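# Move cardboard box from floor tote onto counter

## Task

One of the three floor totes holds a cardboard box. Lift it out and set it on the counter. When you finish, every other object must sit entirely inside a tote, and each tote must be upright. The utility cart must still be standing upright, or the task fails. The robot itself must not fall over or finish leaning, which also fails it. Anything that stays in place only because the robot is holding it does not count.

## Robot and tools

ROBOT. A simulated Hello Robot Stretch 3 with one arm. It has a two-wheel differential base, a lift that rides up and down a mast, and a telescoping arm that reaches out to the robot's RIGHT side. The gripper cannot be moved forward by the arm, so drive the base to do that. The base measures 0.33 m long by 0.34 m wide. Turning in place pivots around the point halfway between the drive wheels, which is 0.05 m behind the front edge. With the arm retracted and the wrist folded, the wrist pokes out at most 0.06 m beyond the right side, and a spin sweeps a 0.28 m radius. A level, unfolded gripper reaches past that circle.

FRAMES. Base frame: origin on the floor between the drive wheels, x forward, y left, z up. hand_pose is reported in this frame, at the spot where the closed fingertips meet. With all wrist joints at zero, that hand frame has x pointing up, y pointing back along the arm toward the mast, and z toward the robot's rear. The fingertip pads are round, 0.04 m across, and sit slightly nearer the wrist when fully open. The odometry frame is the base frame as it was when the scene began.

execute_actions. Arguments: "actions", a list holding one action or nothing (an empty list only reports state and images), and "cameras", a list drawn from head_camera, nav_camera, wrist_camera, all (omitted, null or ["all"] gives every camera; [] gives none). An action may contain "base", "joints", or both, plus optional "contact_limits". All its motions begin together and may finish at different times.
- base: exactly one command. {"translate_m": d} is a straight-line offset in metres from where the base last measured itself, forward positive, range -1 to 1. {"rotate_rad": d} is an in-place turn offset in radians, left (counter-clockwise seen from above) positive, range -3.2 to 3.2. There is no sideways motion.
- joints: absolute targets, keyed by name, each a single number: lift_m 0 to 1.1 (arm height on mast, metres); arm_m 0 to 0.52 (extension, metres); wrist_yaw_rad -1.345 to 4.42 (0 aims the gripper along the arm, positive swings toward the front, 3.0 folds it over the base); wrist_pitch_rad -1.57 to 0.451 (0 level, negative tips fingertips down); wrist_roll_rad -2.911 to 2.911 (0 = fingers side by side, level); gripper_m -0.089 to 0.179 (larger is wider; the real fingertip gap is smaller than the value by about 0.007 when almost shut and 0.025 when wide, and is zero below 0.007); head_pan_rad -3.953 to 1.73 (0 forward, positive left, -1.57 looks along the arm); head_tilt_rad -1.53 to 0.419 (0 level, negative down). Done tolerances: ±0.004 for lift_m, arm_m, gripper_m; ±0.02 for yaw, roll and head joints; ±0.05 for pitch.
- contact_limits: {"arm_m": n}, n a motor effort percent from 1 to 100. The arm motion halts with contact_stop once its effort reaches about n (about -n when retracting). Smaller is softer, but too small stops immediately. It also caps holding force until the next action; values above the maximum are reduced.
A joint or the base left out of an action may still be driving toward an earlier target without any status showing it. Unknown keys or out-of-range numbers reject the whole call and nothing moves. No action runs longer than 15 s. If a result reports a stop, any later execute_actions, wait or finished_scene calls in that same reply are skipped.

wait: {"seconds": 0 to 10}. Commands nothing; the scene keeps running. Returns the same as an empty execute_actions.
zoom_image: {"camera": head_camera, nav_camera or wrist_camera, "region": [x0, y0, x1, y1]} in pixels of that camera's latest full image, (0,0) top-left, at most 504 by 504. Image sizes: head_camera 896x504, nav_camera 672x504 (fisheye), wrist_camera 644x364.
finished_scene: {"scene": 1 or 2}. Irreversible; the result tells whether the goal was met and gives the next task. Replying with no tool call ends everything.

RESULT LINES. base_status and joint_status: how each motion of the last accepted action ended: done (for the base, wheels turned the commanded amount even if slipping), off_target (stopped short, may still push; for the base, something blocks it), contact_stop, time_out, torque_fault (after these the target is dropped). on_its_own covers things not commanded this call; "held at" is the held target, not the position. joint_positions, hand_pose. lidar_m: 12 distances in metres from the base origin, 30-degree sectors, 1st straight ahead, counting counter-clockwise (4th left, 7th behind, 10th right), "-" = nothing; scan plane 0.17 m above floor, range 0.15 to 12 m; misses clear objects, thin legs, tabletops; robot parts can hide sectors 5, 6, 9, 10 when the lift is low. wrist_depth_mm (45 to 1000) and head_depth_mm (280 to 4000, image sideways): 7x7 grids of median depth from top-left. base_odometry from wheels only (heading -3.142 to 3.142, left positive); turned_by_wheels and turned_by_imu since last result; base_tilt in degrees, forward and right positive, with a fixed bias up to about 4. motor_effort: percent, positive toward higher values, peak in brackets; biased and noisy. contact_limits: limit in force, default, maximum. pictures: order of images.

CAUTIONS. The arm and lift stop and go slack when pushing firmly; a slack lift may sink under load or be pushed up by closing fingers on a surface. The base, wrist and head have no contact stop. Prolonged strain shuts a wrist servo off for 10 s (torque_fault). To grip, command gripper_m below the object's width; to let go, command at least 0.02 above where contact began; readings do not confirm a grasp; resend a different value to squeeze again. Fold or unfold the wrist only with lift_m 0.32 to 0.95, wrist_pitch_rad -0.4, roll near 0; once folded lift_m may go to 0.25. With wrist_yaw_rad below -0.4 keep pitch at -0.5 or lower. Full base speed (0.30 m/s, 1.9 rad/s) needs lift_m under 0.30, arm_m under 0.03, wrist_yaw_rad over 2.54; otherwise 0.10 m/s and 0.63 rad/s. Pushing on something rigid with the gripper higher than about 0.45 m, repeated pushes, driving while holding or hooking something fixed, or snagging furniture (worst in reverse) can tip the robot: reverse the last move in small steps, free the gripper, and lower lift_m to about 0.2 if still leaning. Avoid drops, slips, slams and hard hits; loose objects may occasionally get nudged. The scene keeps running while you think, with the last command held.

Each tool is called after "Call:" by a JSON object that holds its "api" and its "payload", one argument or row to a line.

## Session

Call:
{"api": "execute_actions", "payload": {
  "actions": []
}}

Scene clock: 0.00 s.
base_odometry: x=+0.000 y=+0.000 heading=+0.000 (m, m, rad; odometry frame)
turned_by_wheels: +0.000 (rad since the last result)
turned_by_imu: +0.000 (rad since the last result)
base_tilt: forward=-1.1 right=+1.0 (deg)
lidar_m: 1.43 1.32 0.95 0.91 0.93 1.08 1.20 2.28 2.96 2.65 2.81 1.90
head_depth_mm: 1830 1843 1873 1882 1511 1925 1921 / 1829 1854 1867 1893 1499 1937 1924 / 1813 1854 1863 1875 1500 1923 1934 / 1823 1839 1854 1881 1505 1918 1884 / 1821 1839 1851 1874 1901 1898 1911 / 1825 1830 1854 1870 1887 1911 1932 / 1816 1829 1848 1874 1880 1906 1915
base_status: not commanded
joint_positions: lift_m=+0.473 arm_m=+0.002 wrist_yaw_rad=+3.159 wrist_pitch_rad=-0.468 wrist_roll_rad=-0.016 gripper_m=+0.037 head_pan_rad=+0.002 head_tilt_rad=-0.010
joint_status: not commanded
motor_effort: left_wheel=+0 right_wheel=+1 lift_m=+25 arm_m=+1 wrist_yaw_rad=+0 wrist_pitch_rad=+3 wrist_roll_rad=+0 gripper_m=+0 head_pan_rad=+0 head_tilt_rad=+2 (%)
hand_pose: x=-0.0249 y=+0.0707 z=+0.4744 quat_wxyz=(+0.157, +0.681, +0.171, +0.695) (m; base frame)
wrist_depth_mm: 853 888 - 877 895 899 859 / 907 948 - 965 - 958 - / - - - - - - - / 876 895 897 914 930 965 999 / 739 771 753 782 815 811 810 / 670 677 - 686 687 682 702 / 581 587 622 614 607 614 615
pictures: head_camera (sideways: a quarter turn clockwise sets it upright), nav_camera (sideways: a quarter turn counterclockwise sets it upright), wrist_camera
Images, in order (width x height): head_camera 896x504, nav_camera 672x504, wrist_camera 644x364.

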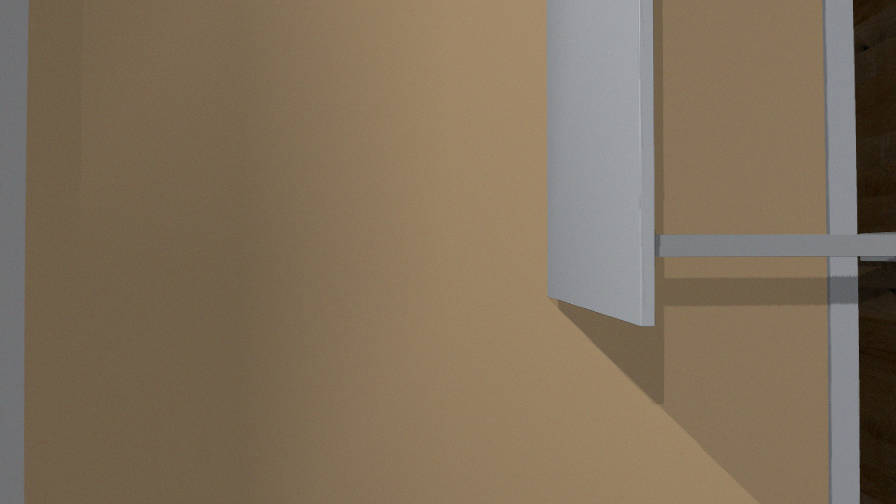

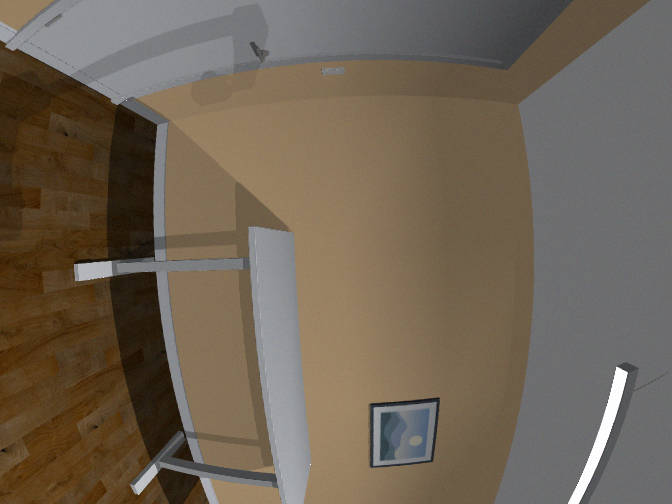

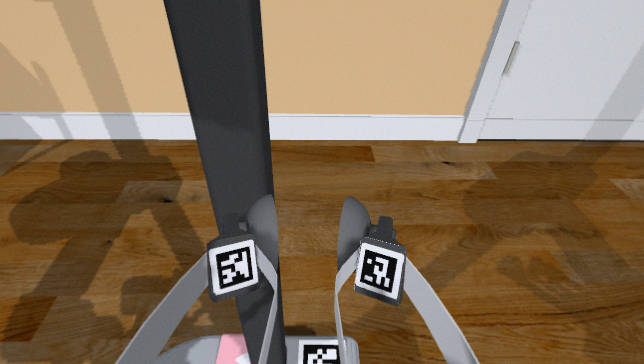

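Call:
{"api": "execute_actions", "payload": {
  "actions": [
    {"joints": {"head_pan_rad": -2.1, "head_tilt_rad": -0.6, "lift_m": 0.28, "wrist_pitch_rad": -0.4, "wrist_yaw_rad": 3.0}}
  ],
  "cameras": ["head_camera", "nav_camera"]
}}

Scene clock: 4.93 s.
base_odometry: x=+0.000 y=+0.000 heading=+0.000 (m, m, rad; odometry frame)
turned_by_wheels: +0.000 (rad since the last result)
turned_by_imu: +0.000 (rad since the last result)
base_tilt: forward=-1.1 right=+1.0 (deg)
lidar_m: 1.43 1.31 0.95 0.91 0.93 1.08 1.20 2.29 2.96 2.65 2.82 1.90
head_depth_mm: 3333 2770 2903 2197 1736 1415 1205 / 3273 3769 2911 2222 1734 1420 1205 / 3087 3529 3095 2145 1737 1426 1203 / 2824 3176 3106 2161 1748 1421 1206 / 2682 2957 3029 2230 1749 1433 1209 / 2529 2770 2913 2202 1750 1436 1210 / 2434 2628 2865 2169 1752 1438 1213
base_status: not commanded
joint_positions: lift_m=+0.280 arm_m=+0.002 wrist_yaw_rad=+3.002 wrist_pitch_rad=-0.421 wrist_roll_rad=-0.016 gripper_m=+0.037 head_pan_rad=-2.093 head_tilt_rad=-0.592
joint_status: all done
motor_effort: left_wheel=+0(0) right_wheel=+1(1) lift_m=+18(22) arm_m=+1(1) wrist_yaw_rad=+0(2) wrist_pitch_rad=+6(6) wrist_roll_rad=+1(1) gripper_m=+0(1) head_pan_rad=-3(39) head_tilt_rad=-4(36) (%)
hand_pose: x=+0.0100 y=+0.0747 z=+0.2923 quat_wxyz=(+0.195, +0.694, +0.101, +0.685) (m; base frame)
wrist_depth_mm: 781 - 843 899 932 978 - / 828 - 886 938 - - - / 803 - 852 850 876 926 927 / 644 637 672 681 707 710 713 / 531 548 - 571 574 582 587 / 470 - - - 480 491 492 / - - - 416 419 423 433
pictures: head_camera (sideways: a quarter turn clockwise sets it upright), nav_camera (sideways: a quarter turn counterclockwise sets it upright)
Images, in order (width x height): head_camera 896x504, nav_camera 672x504.

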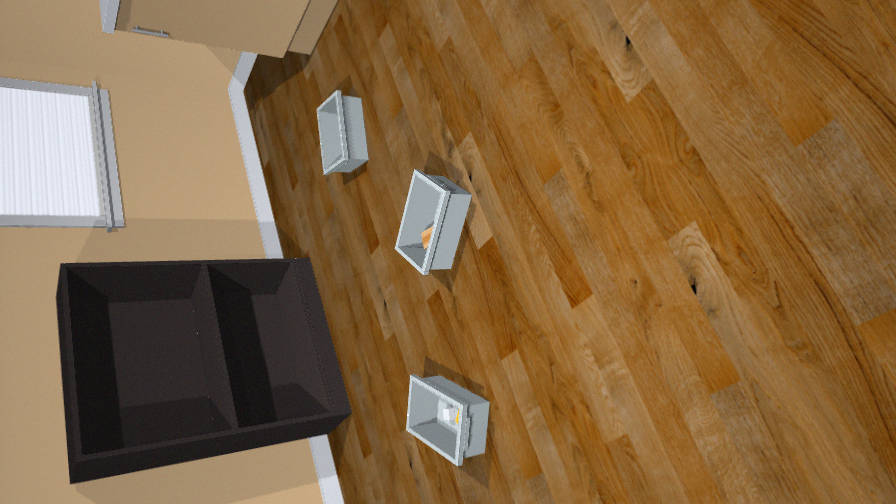

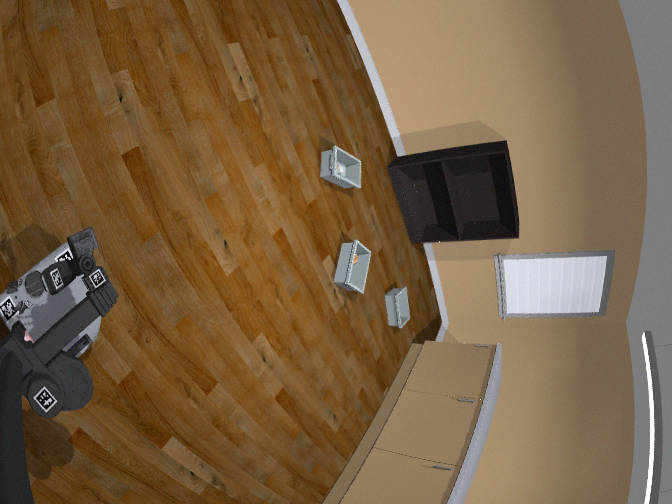

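Call:
{"api": "zoom_image", "payload": {
  "camera": "head_camera",
  "region": [300, 70, 520, 290]
}}

Call:
{"api": "zoom_image", "payload": {
  "camera": "head_camera",
  "region": [380, 350, 520, 490]
}}

Region (300, 70, 520, 290) of head_camera's 896x504 image, scaled by 2.291, with more detail than that image has.

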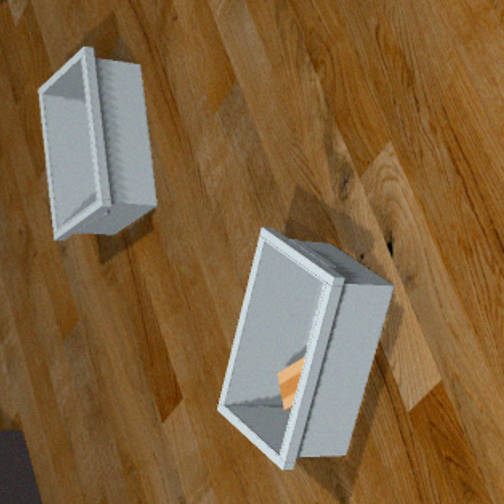

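Region (380, 350, 520, 490) of head_camera's 896x504 image, scaled by 3.600, with more detail than that image has.

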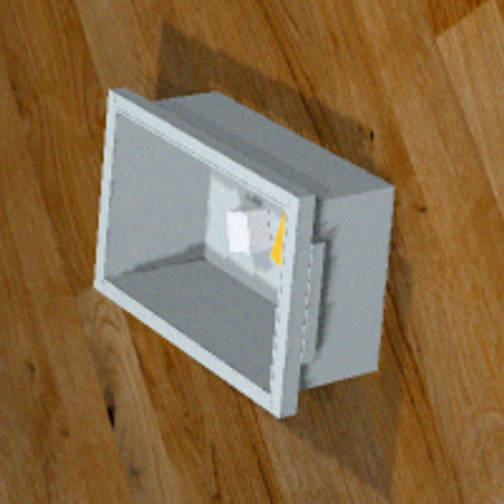

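Call:
{"api": "execute_actions", "payload": {
  "actions": [
    {"base": {"rotate_rad": 0.78}, "joints": {"head_pan_rad": -3.0, "head_tilt_rad": -0.6}}
  ],
  "cameras": ["head_camera", "nav_camera"]
}}

Scene clock: 68.83 s.
base_odometry: x=+0.000 y=+0.000 heading=+0.780 (m, m, rad; odometry frame)
turned_by_wheels: +0.780 (rad since the last result)
turned_by_imu: +0.781 (rad since the last result)
base_tilt: forward=-1.0 right=+1.0 (deg)
lidar_m: 1.04 0.91 0.91 1.03 1.17 2.23 2.55 2.65 2.86 1.90 1.44 1.44
head_depth_mm: 2870 2491 2689 2187 1721 1419 1203 / 3196 2787 2917 2215 1742 1422 1205 / 3414 3864 2878 2243 1739 1426 1199 / 3148 3586 3093 2144 1744 1427 1202 / 2922 3188 3106 2130 1737 1430 1201 / 2677 2915 2952 2231 1747 1435 1216 / 2532 2711 2872 2179 1756 1437 1212
base_status: done
joint_positions: lift_m=+0.280 arm_m=+0.002 wrist_yaw_rad=+3.002 wrist_pitch_rad=-0.421 wrist_roll_rad=-0.016 gripper_m=+0.037 head_pan_rad=-2.993 head_tilt_rad=-0.593
joint_status: all done
motor_effort: left_wheel=-3(10) right_wheel=+4(13) lift_m=+19(19) arm_m=+1(1) wrist_yaw_rad=-2(2) wrist_pitch_rad=+6(6) wrist_roll_rad=+0(0) gripper_m=+0(0) head_pan_rad=-3(38) head_tilt_rad=-5(5) (%)
hand_pose: x=+0.0100 y=+0.0747 z=+0.2923 quat_wxyz=(+0.195, +0.694, +0.101, +0.685) (m; base frame)
wrist_depth_mm: 971 - - - 891 749 678 / - - - - 952 837 717 / 799 - 830 841 872 849 773 / 653 633 672 666 687 705 705 / 535 545 - 563 582 575 590 / 470 - - - 489 494 497 / - - - 423 420 426 430
pictures: head_camera (sideways: a quarter turn clockwise sets it upright), nav_camera (sideways: a quarter turn counterclockwise sets it upright)
Images, in order (width x height): head_camera 896x504, nav_camera 672x504.

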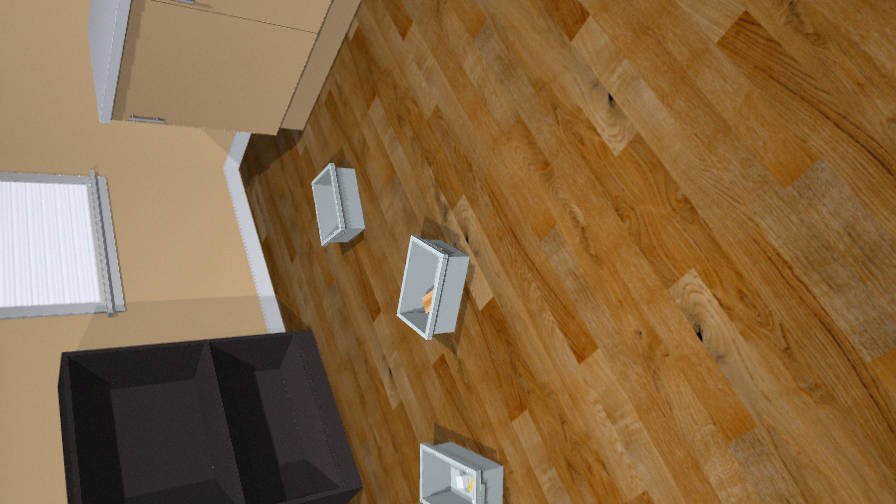

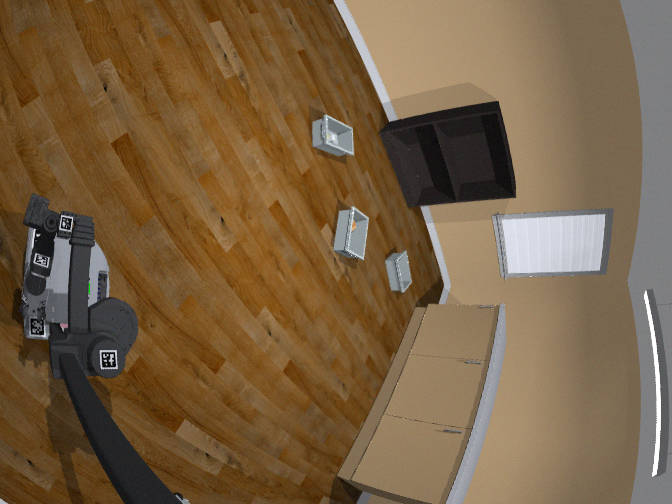

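Call:
{"api": "execute_actions", "payload": {
  "actions": [
    {"base": {"translate_m": -1.0}, "joints": {"head_pan_rad": -2.6, "head_tilt_rad": -0.9}}
  ],
  "cameras": ["head_camera", "nav_camera"]
}}

Scene clock: 78.83 s.
base_odometry: x=-0.711 y=-0.703 heading=+0.780 (m, m, rad; odometry frame)
turned_by_wheels: +0.000 (rad since the last result)
turned_by_imu: -0.002 (rad since the last result)
base_tilt: forward=-1.1 right=+0.9 (deg)
lidar_m: 1.88 1.60 1.06 1.17 1.49 1.49 1.71 2.02 1.87 2.47 2.23 2.27
head_depth_mm: 2291 2304 1802 1606 1403 1233 1136 / 2224 2330 1894 1624 1406 1230 - / 2056 2215 1908 1543 1396 1242 - / 1923 2194 1929 1536 1408 1243 - / 1882 2175 1903 1632 1402 1242 - / 1865 2115 1936 1625 1411 1250 1133 / 1835 2180 1933 1588 1407 1252 1117
base_status: done
joint_positions: lift_m=+0.280 arm_m=+0.002 wrist_yaw_rad=+3.001 wrist_pitch_rad=-0.420 wrist_roll_rad=-0.016 gripper_m=+0.037 head_pan_rad=-2.607 head_tilt_rad=-0.889
joint_status: all done
motor_effort: left_wheel=-3(11) right_wheel=+4(9) lift_m=+19(19) arm_m=+0(1) wrist_yaw_rad=-2(0) wrist_pitch_rad=+6(6) wrist_roll_rad=+0(1) gripper_m=+0(0) head_pan_rad=+4(30) head_tilt_rad=-6(30) (%)
hand_pose: x=+0.0101 y=+0.0748 z=+0.2925 quat_wxyz=(+0.195, +0.695, +0.100, +0.685) (m; base frame)
wrist_depth_mm: - - - - - - - / - - - - - - - / 803 - 854 844 883 893 918 / 651 644 679 675 693 706 728 / 541 547 - 560 585 590 580 / 465 491 - - 495 499 500 / - - - 419 425 432 427
pictures: head_camera (sideways: a quarter turn clockwise sets it upright), nav_camera (sideways: a quarter turn counterclockwise sets it upright)
Images, in order (width x height): head_camera 896x504, nav_camera 672x504.

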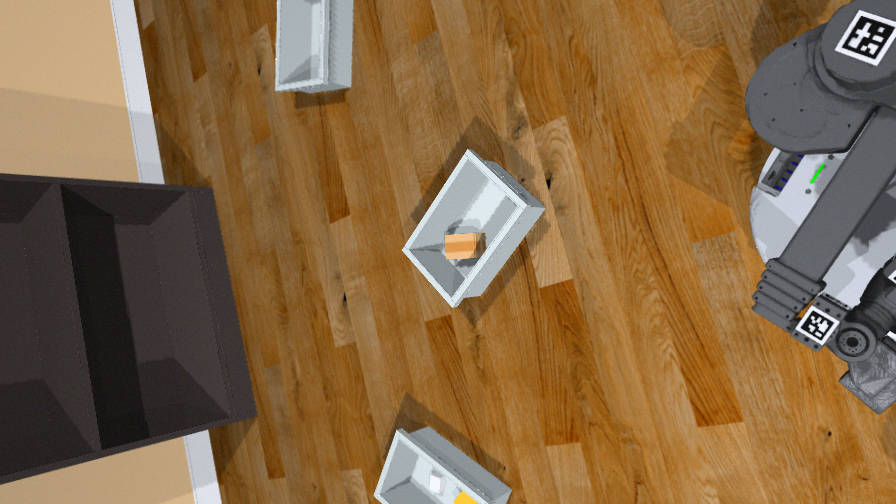

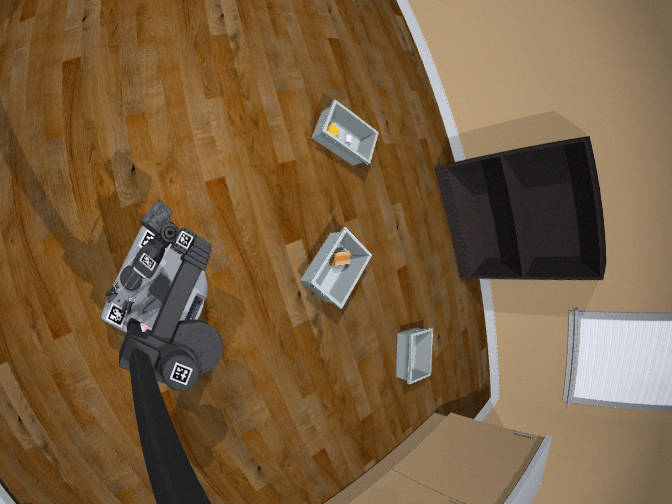

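Call:
{"api": "zoom_image", "payload": {
  "camera": "head_camera",
  "region": [385, 135, 565, 320]
}}

Region (385, 135, 565, 320) of head_camera's 896x504 image, scaled by 2.724, with more detail than that image has; it fills the left 490 columns of this view, and the rest is white.

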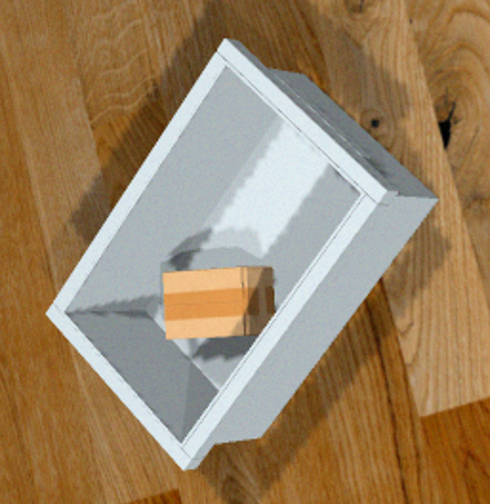

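Call:
{"api": "execute_actions", "payload": {
  "actions": [
    {"base": {"translate_m": -0.74}, "joints": {"head_pan_rad": -1.6, "head_tilt_rad": -1.1}}
  ],
  "cameras": ["head_camera"]
}}

Call:
{"api": "execute_actions", "payload": {
  "actions": [
    {"joints": {"lift_m": 0.36, "wrist_yaw_rad": 2.16, "gripper_m": 0.105, "arm_m": 0.33, "wrist_pitch_rad": -1.55}}
  ]
}}

Scene clock: 115.03 s.
base_odometry: x=-1.237 y=-1.223 heading=+0.780 (m, m, rad; odometry frame)
turned_by_wheels: +0.000 (rad since the last result)
turned_by_imu: -0.002 (rad since the last result)
base_tilt: forward=-1.1 right=+1.1 (deg)
lidar_m: 2.48 1.54 1.55 1.12 0.95 0.96 1.09 1.40 1.49 1.91 3.15 2.96
head_depth_mm: 1638 1670 1560 1415 1295 1182 - / 1898 1752 1577 1427 1297 1225 - / 1975 1777 1575 1426 1295 - - / 2006 1792 1588 1426 1296 1200 1091 / 2036 1774 1542 1420 1305 1195 1106 / 2039 1808 1549 1442 1313 1200 1113 / 2048 1792 1600 1447 1308 1204 1108
base_status: done
joint_positions: lift_m=+0.280 arm_m=+0.002 wrist_yaw_rad=+3.001 wrist_pitch_rad=-0.420 wrist_roll_rad=-0.016 gripper_m=+0.037 head_pan_rad=-1.607 head_tilt_rad=-1.087
joint_status: all done
motor_effort: left_wheel=-2(12) right_wheel=+3(8) lift_m=+19(19) arm_m=+1(1) wrist_yaw_rad=+0(1) wrist_pitch_rad=+5(6) wrist_roll_rad=+1(1) gripper_m=+0(0) head_pan_rad=+3(39) head_tilt_rad=-7(26) (%)
hand_pose: x=+0.0101 y=+0.0748 z=+0.2925 quat_wxyz=(+0.195, +0.695, +0.100, +0.685) (m; base frame)
wrist_depth_mm: 717 - - - - - - / 828 - - - - - - / 832 - 846 849 868 911 913 / 655 638 672 683 691 716 737 / 537 547 - 558 584 589 588 / 479 492 - - 496 490 492 / - - - 422 422 431 428
pictures: head_camera (sideways: a quarter turn clockwise sets it upright)
Images, in order (width x height): head_camera 896x504.

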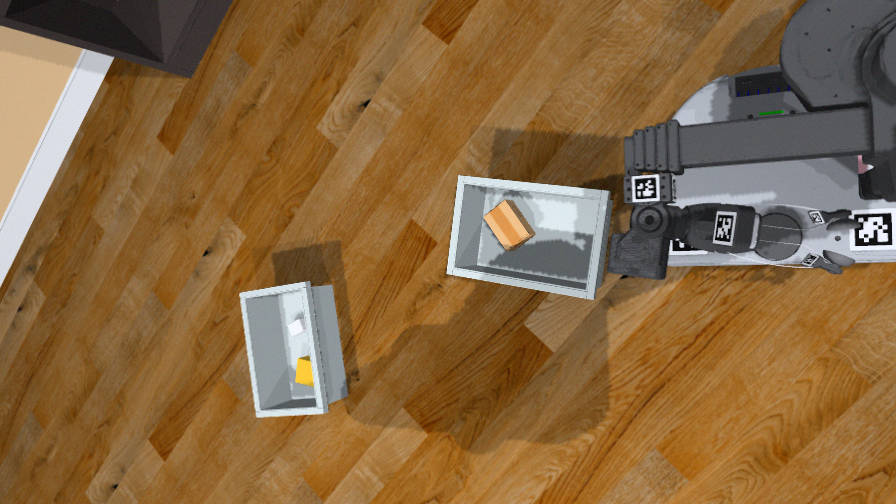

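Scene clock: 118.67 s.
base_odometry: x=-1.237 y=-1.223 heading=+0.780 (m, m, rad; odometry frame)
turned_by_wheels: +0.000 (rad since the last result)
turned_by_imu: +0.000 (rad since the last result)
base_tilt: forward=-1.0 right=+1.0 (deg)
lidar_m: 2.49 1.54 1.54 1.12 0.96 0.96 1.10 1.40 1.49 1.90 3.16 2.95
head_depth_mm: 1626 1677 1564 1419 1289 1181 - / 1889 1762 1569 1422 1297 - - / 1967 1773 1604 1377 1287 - - / 2014 1780 1600 1387 1280 1223 1104 / 2023 1772 1553 1436 1301 1195 1106 / 2038 1782 1547 1440 1313 1200 1111 / 2050 1774 1597 1440 1312 1206 1107
base_status: not commanded
joint_positions: lift_m=+0.360 arm_m=+0.330 wrist_yaw_rad=+2.161 wrist_pitch_rad=-1.542 wrist_roll_rad=-0.016 gripper_m=+0.105 head_pan_rad=-1.607 head_tilt_rad=-1.087
joint_status: all done
motor_effort: left_wheel=-2(3) right_wheel=+3(4) lift_m=+30(29) arm_m=+3(3) wrist_yaw_rad=+0(5) wrist_pitch_rad=-3(5) wrist_roll_rad=+1(0) gripper_m=+0(78) head_pan_rad=+3(4) head_tilt_rad=-7(8) (%)
hand_pose: x=-0.0352 y=-0.4842 z=+0.2416 quat_wxyz=(+0.672, +0.677, +0.201, +0.220) (m; base frame)
wrist_depth_mm: 373 274 371 323 380 377 379 / 370 327 379 376 386 390 393 / 390 306 386 386 360 409 401 / 397 399 369 357 340 413 419 / 409 413 317 372 311 425 424 / 430 430 425 306 441 438 449 / 432 447 442 449 454 451 459
pictures: head_camera (sideways: a quarter turn clockwise sets it upright), nav_camera (sideways: a quarter turn counterclockwise sets it upright), wrist_camera
Images, in order (width x height): head_camera 896x504, nav_camera 672x504, wrist_camera 644x364.

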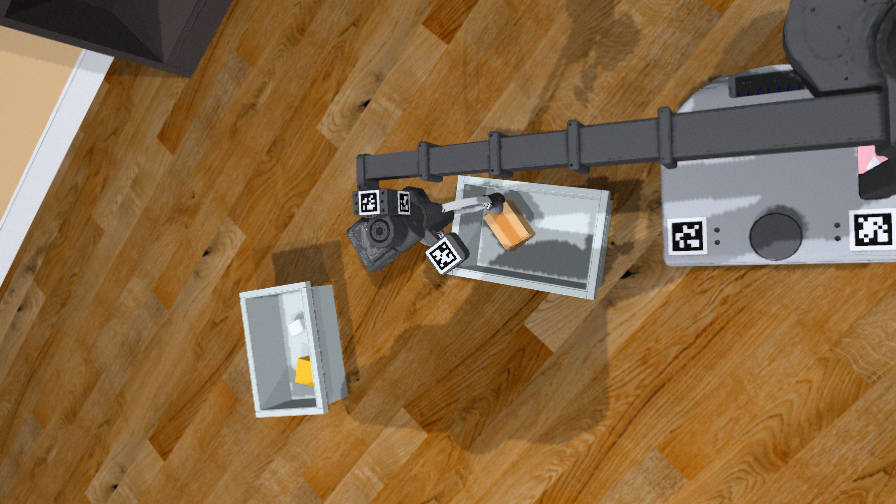

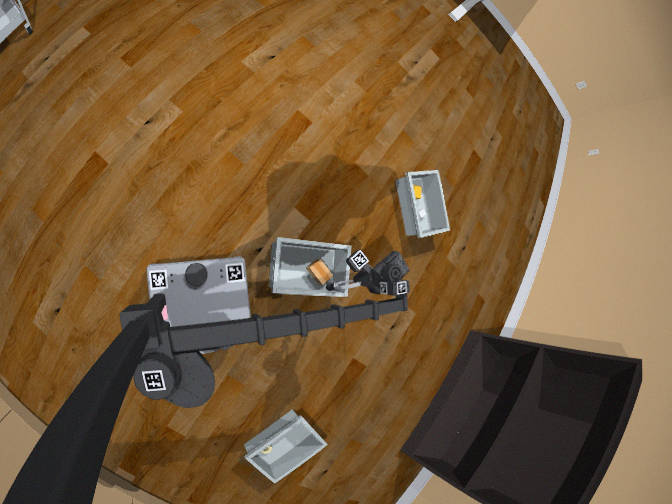

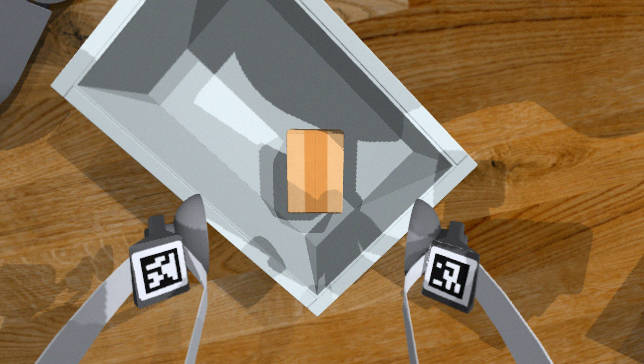

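Call:
{"api": "execute_actions", "payload": {
  "actions": [
    {"base": {"translate_m": 0.017}, "joints": {"arm_m": 0.323, "lift_m": 0.21, "gripper_m": 0.096}}
  ],
  "cameras": ["head_camera", "wrist_camera"]
}}

Scene clock: 148.03 s.
base_odometry: x=-1.225 y=-1.211 heading=+0.780 (m, m, rad; odometry frame)
turned_by_wheels: +0.000 (rad since the last result)
turned_by_imu: +0.000 (rad since the last result)
base_tilt: forward=-1.0 right=+1.0 (deg)
lidar_m: 2.47 1.53 1.53 1.13 0.97 0.97 1.11 1.41 1.49 1.92 2.70 2.70
head_depth_mm: 1690 1671 1568 1422 1295 1185 1118 / 1889 1763 1575 1419 1290 1214 - / 1983 1771 1571 1444 1277 - - / 2020 1774 1561 1438 1273 1211 1109 / 2031 1787 1552 1427 1301 1205 1103 / 2040 1800 1545 1431 1302 1199 1109 / 2037 1793 1595 1445 1313 1204 1108
base_status: done
joint_positions: lift_m=+0.210 arm_m=+0.323 wrist_yaw_rad=+2.161 wrist_pitch_rad=-1.543 wrist_roll_rad=-0.016 gripper_m=+0.096 head_pan_rad=-1.607 head_tilt_rad=-1.087
joint_status: all done
motor_effort: left_wheel=-2(5) right_wheel=+3(9) lift_m=+19(27) arm_m=-1(0) wrist_yaw_rad=-1(1) wrist_pitch_rad=-2(3) wrist_roll_rad=+1(0) gripper_m=+0(48) head_pan_rad=+3(3) head_tilt_rad=-7(8) (%)
hand_pose: x=-0.0353 y=-0.4778 z=+0.0922 quat_wxyz=(+0.672, +0.677, +0.202, +0.220) (m; base frame)
wrist_depth_mm: 197 227 228 179 123 236 238 / 230 232 235 235 128 242 243 / 229 241 245 245 208 132 252 / 195 246 251 203 253 142 262 / 169 201 256 208 257 184 142 / 147 169 236 215 234 157 277 / 274 157 204 246 181 152 286
pictures: head_camera (sideways: a quarter turn clockwise sets it upright), wrist_camera
Images, in order (width x height): head_camera 896x504, wrist_camera 644x364.

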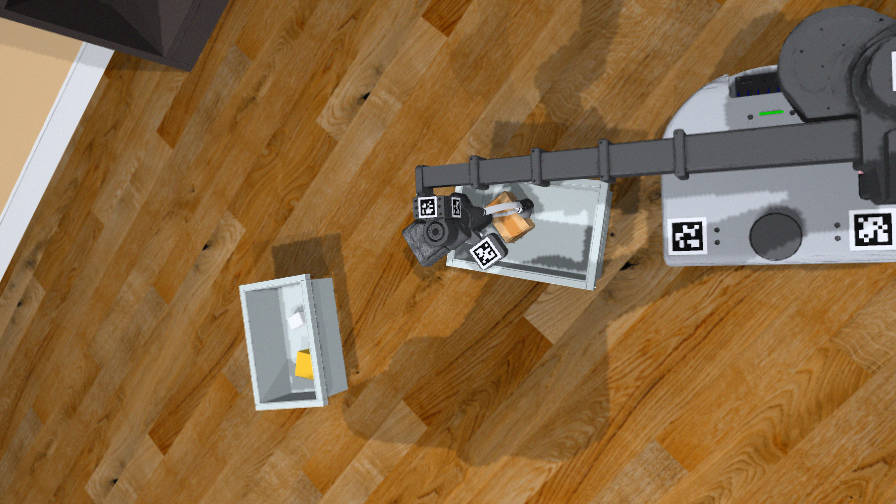

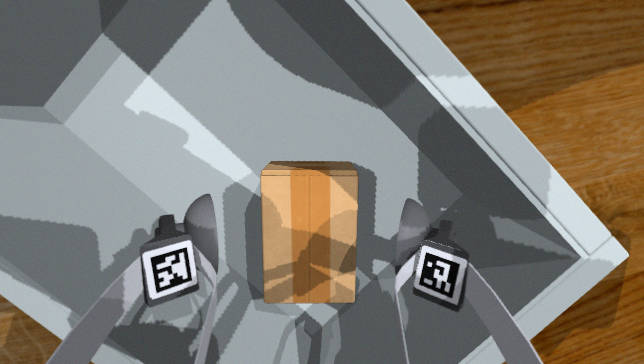

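Call:
{"api": "execute_actions", "payload": {
  "actions": [
    {"joints": {"lift_m": 0.15}}
  ],
  "cameras": ["head_camera", "wrist_camera"]
}}

Scene clock: 154.43 s.
base_odometry: x=-1.225 y=-1.211 heading=+0.780 (m, m, rad; odometry frame)
turned_by_wheels: +0.000 (rad since the last result)
turned_by_imu: +0.000 (rad since the last result)
base_tilt: forward=-1.1 right=+1.1 (deg)
lidar_m: 2.47 1.53 1.53 1.13 0.97 0.97 1.11 1.41 1.50 1.93 2.70 2.70
head_depth_mm: 1696 1671 1571 1415 1297 1188 1104 / 1887 1766 1570 1414 1299 1222 - / 1983 1768 1575 1447 1295 - - / 2025 1772 1551 1455 1267 1214 1105 / 2039 1784 1555 1429 1305 1197 1107 / 2033 1787 1546 1431 1305 1200 1108 / 2045 1794 1599 1433 1303 1197 1109
base_status: not commanded
joint_positions: lift_m=+0.150 arm_m=+0.323 wrist_yaw_rad=+2.161 wrist_pitch_rad=-1.543 wrist_roll_rad=-0.016 gripper_m=+0.096 head_pan_rad=-1.607 head_tilt_rad=-1.087
joint_status: all done
motor_effort: left_wheel=-2(2) right_wheel=+3(3) lift_m=+19(19) arm_m=-1(1) wrist_yaw_rad=-1(1) wrist_pitch_rad=-3(3) wrist_roll_rad=+1(1) gripper_m=-1(0) head_pan_rad=+4(3) head_tilt_rad=-6(8) (%)
hand_pose: x=-0.0353 y=-0.4778 z=+0.0322 quat_wxyz=(+0.672, +0.677, +0.202, +0.220) (m; base frame)
wrist_depth_mm: 171 173 174 172 93 66 178 / 175 177 178 179 129 77 69 / 181 183 184 185 184 100 71 / 186 187 189 167 194 142 81 / 168 193 144 144 194 184 108 / 147 170 151 149 204 156 127 / - 157 184 154 182 144 116
pictures: head_camera (sideways: a quarter turn clockwise sets it upright), wrist_camera
Images, in order (width x height): head_camera 896x504, wrist_camera 644x364.

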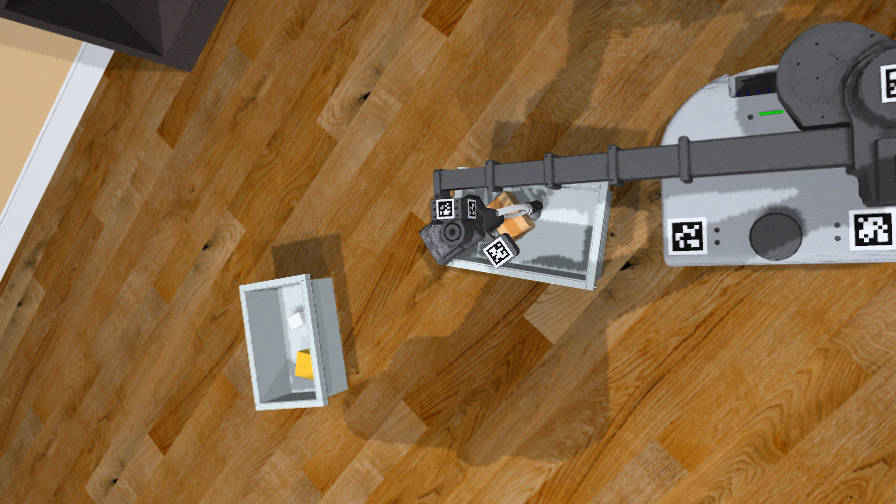

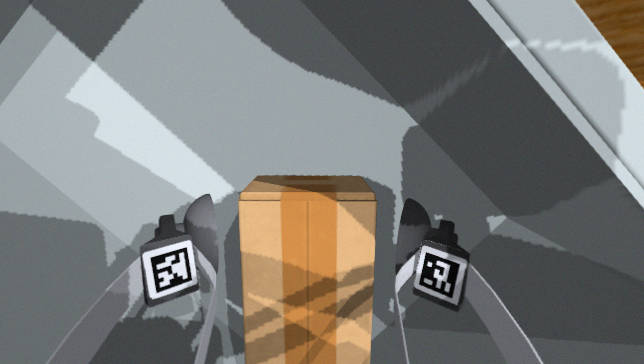

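Call:
{"api": "execute_actions", "payload": {
  "actions": [
    {"base": {"translate_m": -0.009}, "joints": {"arm_m": 0.329, "gripper_m": 0.084}}
  ],
  "cameras": ["wrist_camera"]
}}

Call:
{"api": "execute_actions", "payload": {
  "actions": [
    {"joints": {"gripper_m": 0.013}}
  ],
  "cameras": ["wrist_camera"]
}}

Scene clock: 164.30 s.
base_odometry: x=-1.232 y=-1.218 heading=+0.779 (m, m, rad; odometry frame)
turned_by_wheels: +0.000 (rad since the last result)
turned_by_imu: +0.000 (rad since the last result)
base_tilt: forward=-1.1 right=+1.1 (deg)
lidar_m: 2.48 1.53 1.54 1.12 0.96 0.96 1.10 1.40 1.49 1.92 2.71 2.70
head_depth_mm: 1672 1671 1558 1411 1292 1188 1104 / 1900 1757 1576 1414 1298 1218 - / 1972 1760 1587 1444 1299 - - / 2020 1768 1578 1464 1266 1212 1104 / 2041 1772 1554 1437 1305 1196 1107 / 2028 1775 1542 1441 1315 1201 1114 / 2063 1801 1592 1445 1313 1200 1108
base_status: done
joint_positions: lift_m=+0.150 arm_m=+0.329 wrist_yaw_rad=+2.161 wrist_pitch_rad=-1.543 wrist_roll_rad=-0.016 gripper_m=+0.084 head_pan_rad=-1.607 head_tilt_rad=-1.087
joint_status: all done
motor_effort: left_wheel=-2(8) right_wheel=+4(5) lift_m=+19(18) arm_m=+3(4) wrist_yaw_rad=-1(0) wrist_pitch_rad=-2(3) wrist_roll_rad=+0(1) gripper_m=+0(55) head_pan_rad=+4(4) head_tilt_rad=-7(8) (%)
hand_pose: x=-0.0353 y=-0.4833 z=+0.0322 quat_wxyz=(+0.672, +0.677, +0.202, +0.220) (m; base frame)
wrist_depth_mm: 171 173 174 174 113 76 67 / 176 177 179 180 156 94 69 / 180 183 183 185 184 121 80 / 185 189 189 141 191 172 99 / 158 192 144 144 196 178 128 / 139 161 166 150 196 150 121 / 125 151 177 154 171 133 109
pictures: wrist_camera
Images, in order (width x height): wrist_camera 644x364.

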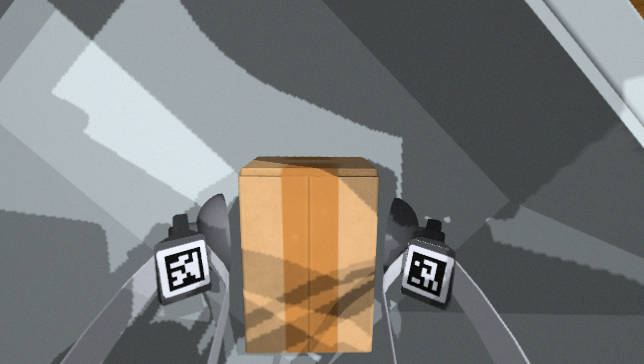

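Scene clock: 165.50 s.
base_odometry: x=-1.232 y=-1.218 heading=+0.779 (m, m, rad; odometry frame)
turned_by_wheels: +0.000 (rad since the last result)
turned_by_imu: +0.000 (rad since the last result)
base_tilt: forward=-1.1 right=+1.1 (deg)
lidar_m: 2.47 1.53 1.53 1.12 0.96 0.96 1.10 1.40 1.49 1.91 2.71 2.70
head_depth_mm: 1674 1673 1577 1413 1287 1187 1108 / 1899 1766 1582 1425 1298 1223 - / 1965 1757 1571 1441 1297 - - / 1999 1784 1581 1446 1273 1215 1104 / 2028 1776 1553 1425 1298 1200 1113 / 2046 1775 1537 1433 1315 1202 1103 / 2047 1796 1586 1442 1320 1205 1113
base_status: not commanded
joint_positions: lift_m=+0.150 arm_m=+0.329 wrist_yaw_rad=+2.161 wrist_pitch_rad=-1.543 wrist_roll_rad=-0.016 gripper_m=+0.014 head_pan_rad=-1.607 head_tilt_rad=-1.087
joint_status: all done
motor_effort: left_wheel=-2(2) right_wheel=+3(3) lift_m=+19(19) arm_m=+3(3) wrist_yaw_rad=+0(0) wrist_pitch_rad=-2(2) wrist_roll_rad=+1(1) gripper_m=-19(94) head_pan_rad=+4(4) head_tilt_rad=-7(8) (%)
hand_pose: x=-0.0353 y=-0.4833 z=+0.0322 quat_wxyz=(+0.672, +0.677, +0.202, +0.220) (m; base frame)
wrist_depth_mm: 171 172 173 174 112 76 67 / 176 178 178 180 156 93 69 / 181 183 182 185 187 121 80 / 184 189 188 136 192 172 99 / 158 193 140 139 196 178 128 / 139 162 144 144 192 152 121 / 124 151 164 149 174 130 109
pictures: wrist_camera
Images, in order (width x height): wrist_camera 644x364.

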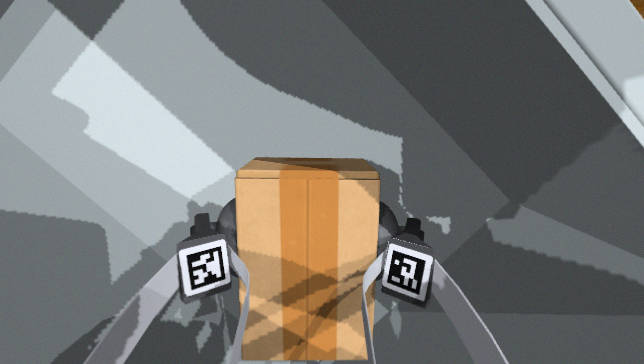

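Call:
{"api": "execute_actions", "payload": {
  "actions": [
    {"joints": {"lift_m": 0.30}}
  ],
  "cameras": ["wrist_camera"]
}}

Call:
{"api": "execute_actions", "payload": {
  "actions": [
    {"base": {"rotate_rad": -0.77}, "joints": {"lift_m": 0.44, "arm_m": 0.25, "head_pan_rad": -3.0, "head_tilt_rad": -0.55}}
  ]
}}

Scene clock: 190.33 s.
base_odometry: x=-1.232 y=-1.218 heading=+0.779 (m, m, rad; odometry frame)
turned_by_wheels: +0.000 (rad since the last result)
turned_by_imu: +0.000 (rad since the last result)
base_tilt: forward=-1.1 right=+1.0 (deg)
lidar_m: 2.48 1.53 1.54 1.12 0.96 0.96 1.10 1.40 1.49 0.44 2.71 2.71
head_depth_mm: 1669 1681 1567 1422 1293 1187 - / 1888 1779 1567 1418 1296 1214 - / 1975 1784 1572 1328 1296 - - / 2011 1772 1571 1381 1268 1207 1108 / 2039 1779 1554 1435 1309 1201 1108 / 2032 1784 1545 1436 1311 1201 1108 / 2058 1786 1605 1445 1316 1196 1112
base_status: not commanded
joint_positions: lift_m=+0.300 arm_m=+0.329 wrist_yaw_rad=+2.161 wrist_pitch_rad=-1.543 wrist_roll_rad=-0.016 gripper_m=+0.014 head_pan_rad=-1.607 head_tilt_rad=-1.087
joint_status: all done
motor_effort: left_wheel=-2(2) right_wheel=+4(3) lift_m=+31(30) arm_m=+3(3) wrist_yaw_rad=+0(1) wrist_pitch_rad=-2(3) wrist_roll_rad=+1(1) gripper_m=-20(20) head_pan_rad=+3(4) head_tilt_rad=-8(7) (%)
hand_pose: x=-0.0353 y=-0.4833 z=+0.1816 quat_wxyz=(+0.672, +0.677, +0.202, +0.220) (m; base frame)
wrist_depth_mm: 206 264 312 236 319 324 320 / 236 314 321 322 326 333 334 / 221 305 336 333 268 339 341 / 337 241 300 137 308 342 350 / 345 349 139 139 236 361 371 / 363 361 144 143 369 370 370 / 371 379 373 149 381 390 394
pictures: wrist_camera
Images, in order (width x height): wrist_camera 644x364.

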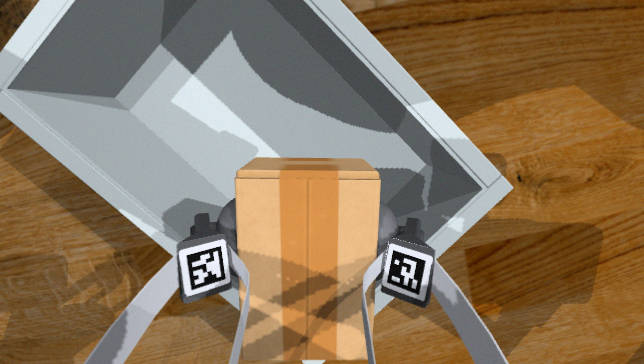

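Scene clock: 192.50 s.
base_odometry: x=-1.232 y=-1.218 heading=+0.010 (m, m, rad; odometry frame)
turned_by_wheels: -0.770 (rad since the last result)
turned_by_imu: -0.774 (rad since the last result)
base_tilt: forward=-1.1 right=+1.0 (deg)
lidar_m: 2.71 2.94 2.19 1.53 2.14 1.00 0.96 1.00 1.78 1.40 1.49 2.31
head_depth_mm: 1306 1406 988 1066 1228 1422 1216 / 1318 1426 1011 1087 1253 1426 1227 / 1339 1447 1034 1114 1284 1458 1228 / 1356 1461 1048 1136 1312 1471 1226 / 1379 1473 1059 1164 1355 1469 1235 / 1390 1501 1074 1187 1396 1467 1233 / 1415 1520 1099 1217 1432 1466 1231
base_status: done
joint_positions: lift_m=+0.440 arm_m=+0.250 wrist_yaw_rad=+2.161 wrist_pitch_rad=-1.543 wrist_roll_rad=-0.016 gripper_m=+0.014 head_pan_rad=-2.993 head_tilt_rad=-0.557
joint_status: all done
motor_effort: left_wheel=+2(7) right_wheel=-2(10) lift_m=+31(32) arm_m=-1(2) wrist_yaw_rad=-1(1) wrist_pitch_rad=-2(2) wrist_roll_rad=+0(1) gripper_m=-19(20) head_pan_rad=-3(38) head_tilt_rad=+3(35) (%)
hand_pose: x=-0.0354 y=-0.4049 z=+0.3216 quat_wxyz=(+0.672, +0.677, +0.202, +0.220) (m; base frame)
wrist_depth_mm: - - 445 443 449 457 455 / - 453 452 464 467 468 476 / - 473 463 473 475 489 481 / 484 481 486 136 492 490 494 / 485 487 139 139 500 520 524 / 514 513 144 143 530 517 539 / 523 542 518 149 532 552 558
pictures: head_camera (sideways: a quarter turn clockwise sets it upright), nav_camera (sideways: a quarter turn counterclockwise sets it upright), wrist_camera
Images, in order (width x height): head_camera 896x504, nav_camera 672x504, wrist_camera 644x364.

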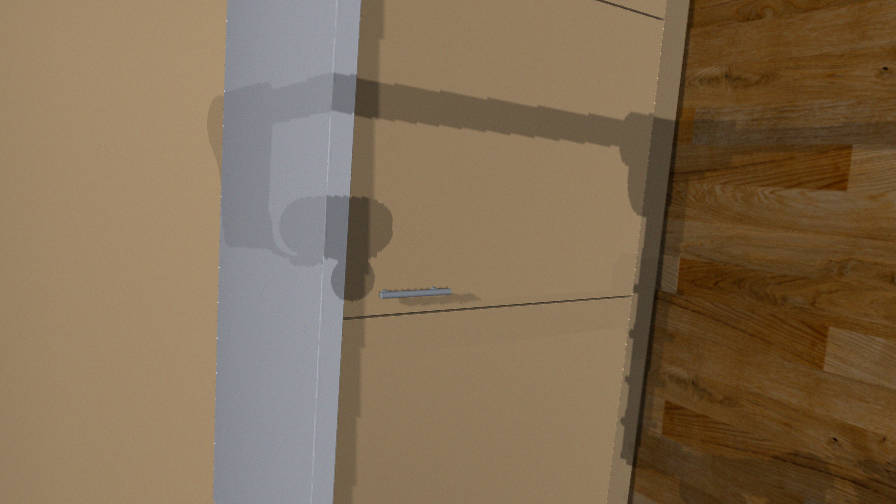

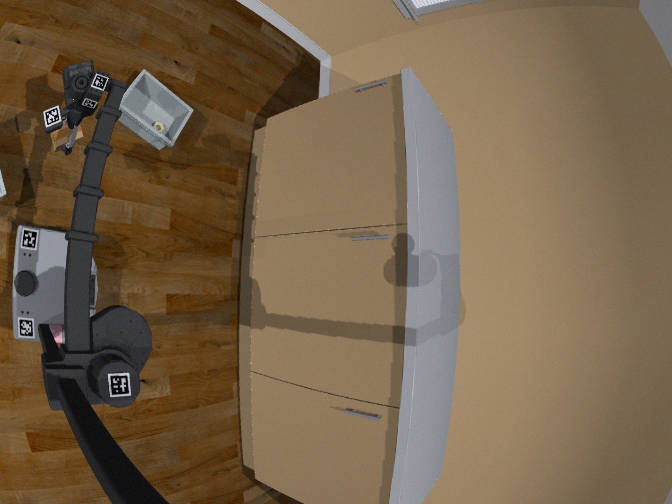

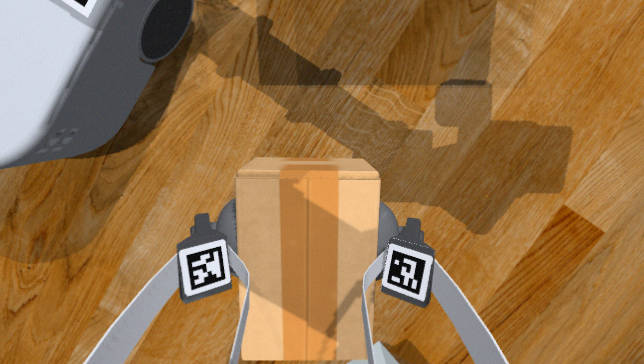

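Call:
{"api": "execute_actions", "payload": {
  "actions": [
    {"base": {"translate_m": -0.5}, "joints": {"lift_m": 1.0, "head_pan_rad": -2.6, "head_tilt_rad": -0.7}}
  ]
}}

Scene clock: 204.97 s.
base_odometry: x=-1.732 y=-1.223 heading=+0.010 (m, m, rad; odometry frame)
turned_by_wheels: +0.000 (rad since the last result)
turned_by_imu: +0.000 (rad since the last result)
base_tilt: forward=-1.1 right=+1.0 (deg)
lidar_m: 3.22 3.04 1.60 1.56 0.65 0.48 0.46 0.47 0.64 1.44 1.71 2.35
head_depth_mm: 912 978 734 - - - 977 / 955 1017 736 - - - 1098 / 1010 1041 768 - - 1018 1156 / 1067 1044 773 - - 1134 1166 / 1131 1053 809 - - 1270 1160 / 1207 1059 - - 1204 1347 1167 / 1291 1377 - - 1491 1349 1172
base_status: done
joint_positions: lift_m=+1.000 arm_m=+0.250 wrist_yaw_rad=+2.161 wrist_pitch_rad=-1.543 wrist_roll_rad=-0.016 gripper_m=+0.014 head_pan_rad=-2.607 head_tilt_rad=-0.691
joint_status: all done
motor_effort: left_wheel=+3(4) right_wheel=-2(10) lift_m=+30(30) arm_m=-1(1) wrist_yaw_rad=+0(0) wrist_pitch_rad=-2(2) wrist_roll_rad=+1(1) gripper_m=-19(19) head_pan_rad=+3(32) head_tilt_rad=-5(21) (%)
hand_pose: x=-0.0354 y=-0.4049 z=+0.8816 quat_wxyz=(+0.672, +0.677, +0.202, +0.220) (m; base frame)
wrist_depth_mm: 981 - 935 - 956 968 942 / 979 - - - - - - / - - - - - - - / 765 - - 136 - - - / 623 789 139 139 - - - / 538 643 143 144 - - - / 463 564 604 149 - - -
pictures: head_camera (sideways: a quarter turn clockwise sets it upright), nav_camera (sideways: a quarter turn counterclockwise sets it upright), wrist_camera
Images, in order (width x height): head_camera 896x504, nav_camera 672x504, wrist_camera 644x364.

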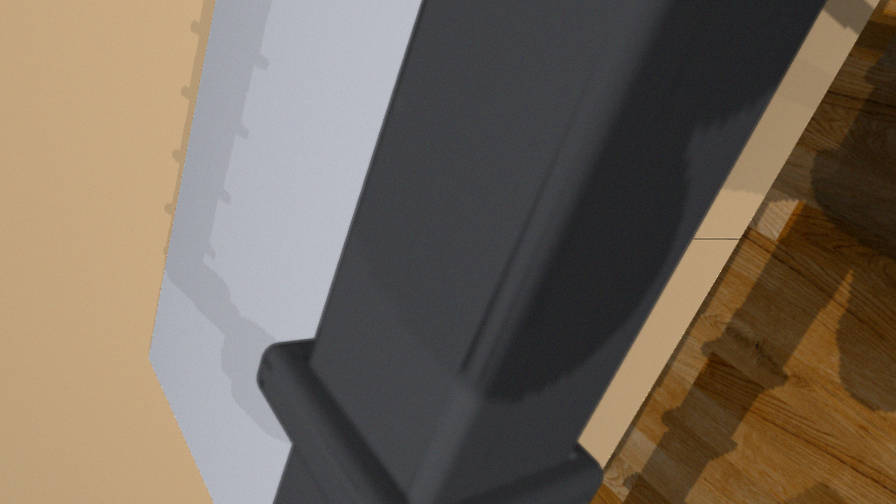

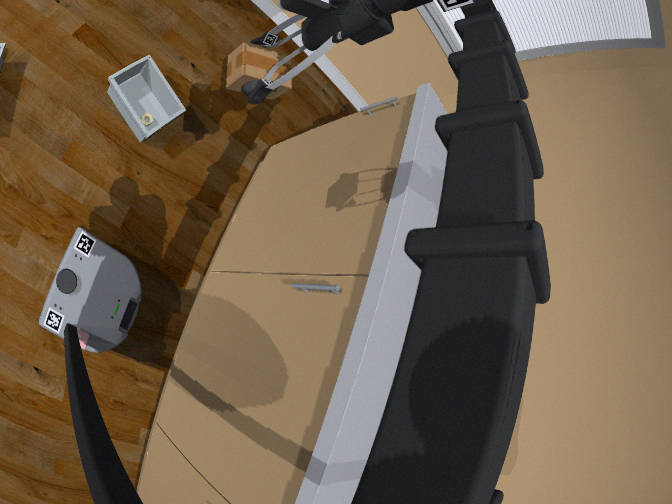

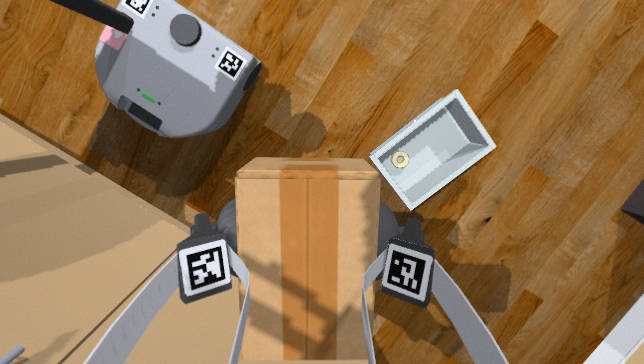

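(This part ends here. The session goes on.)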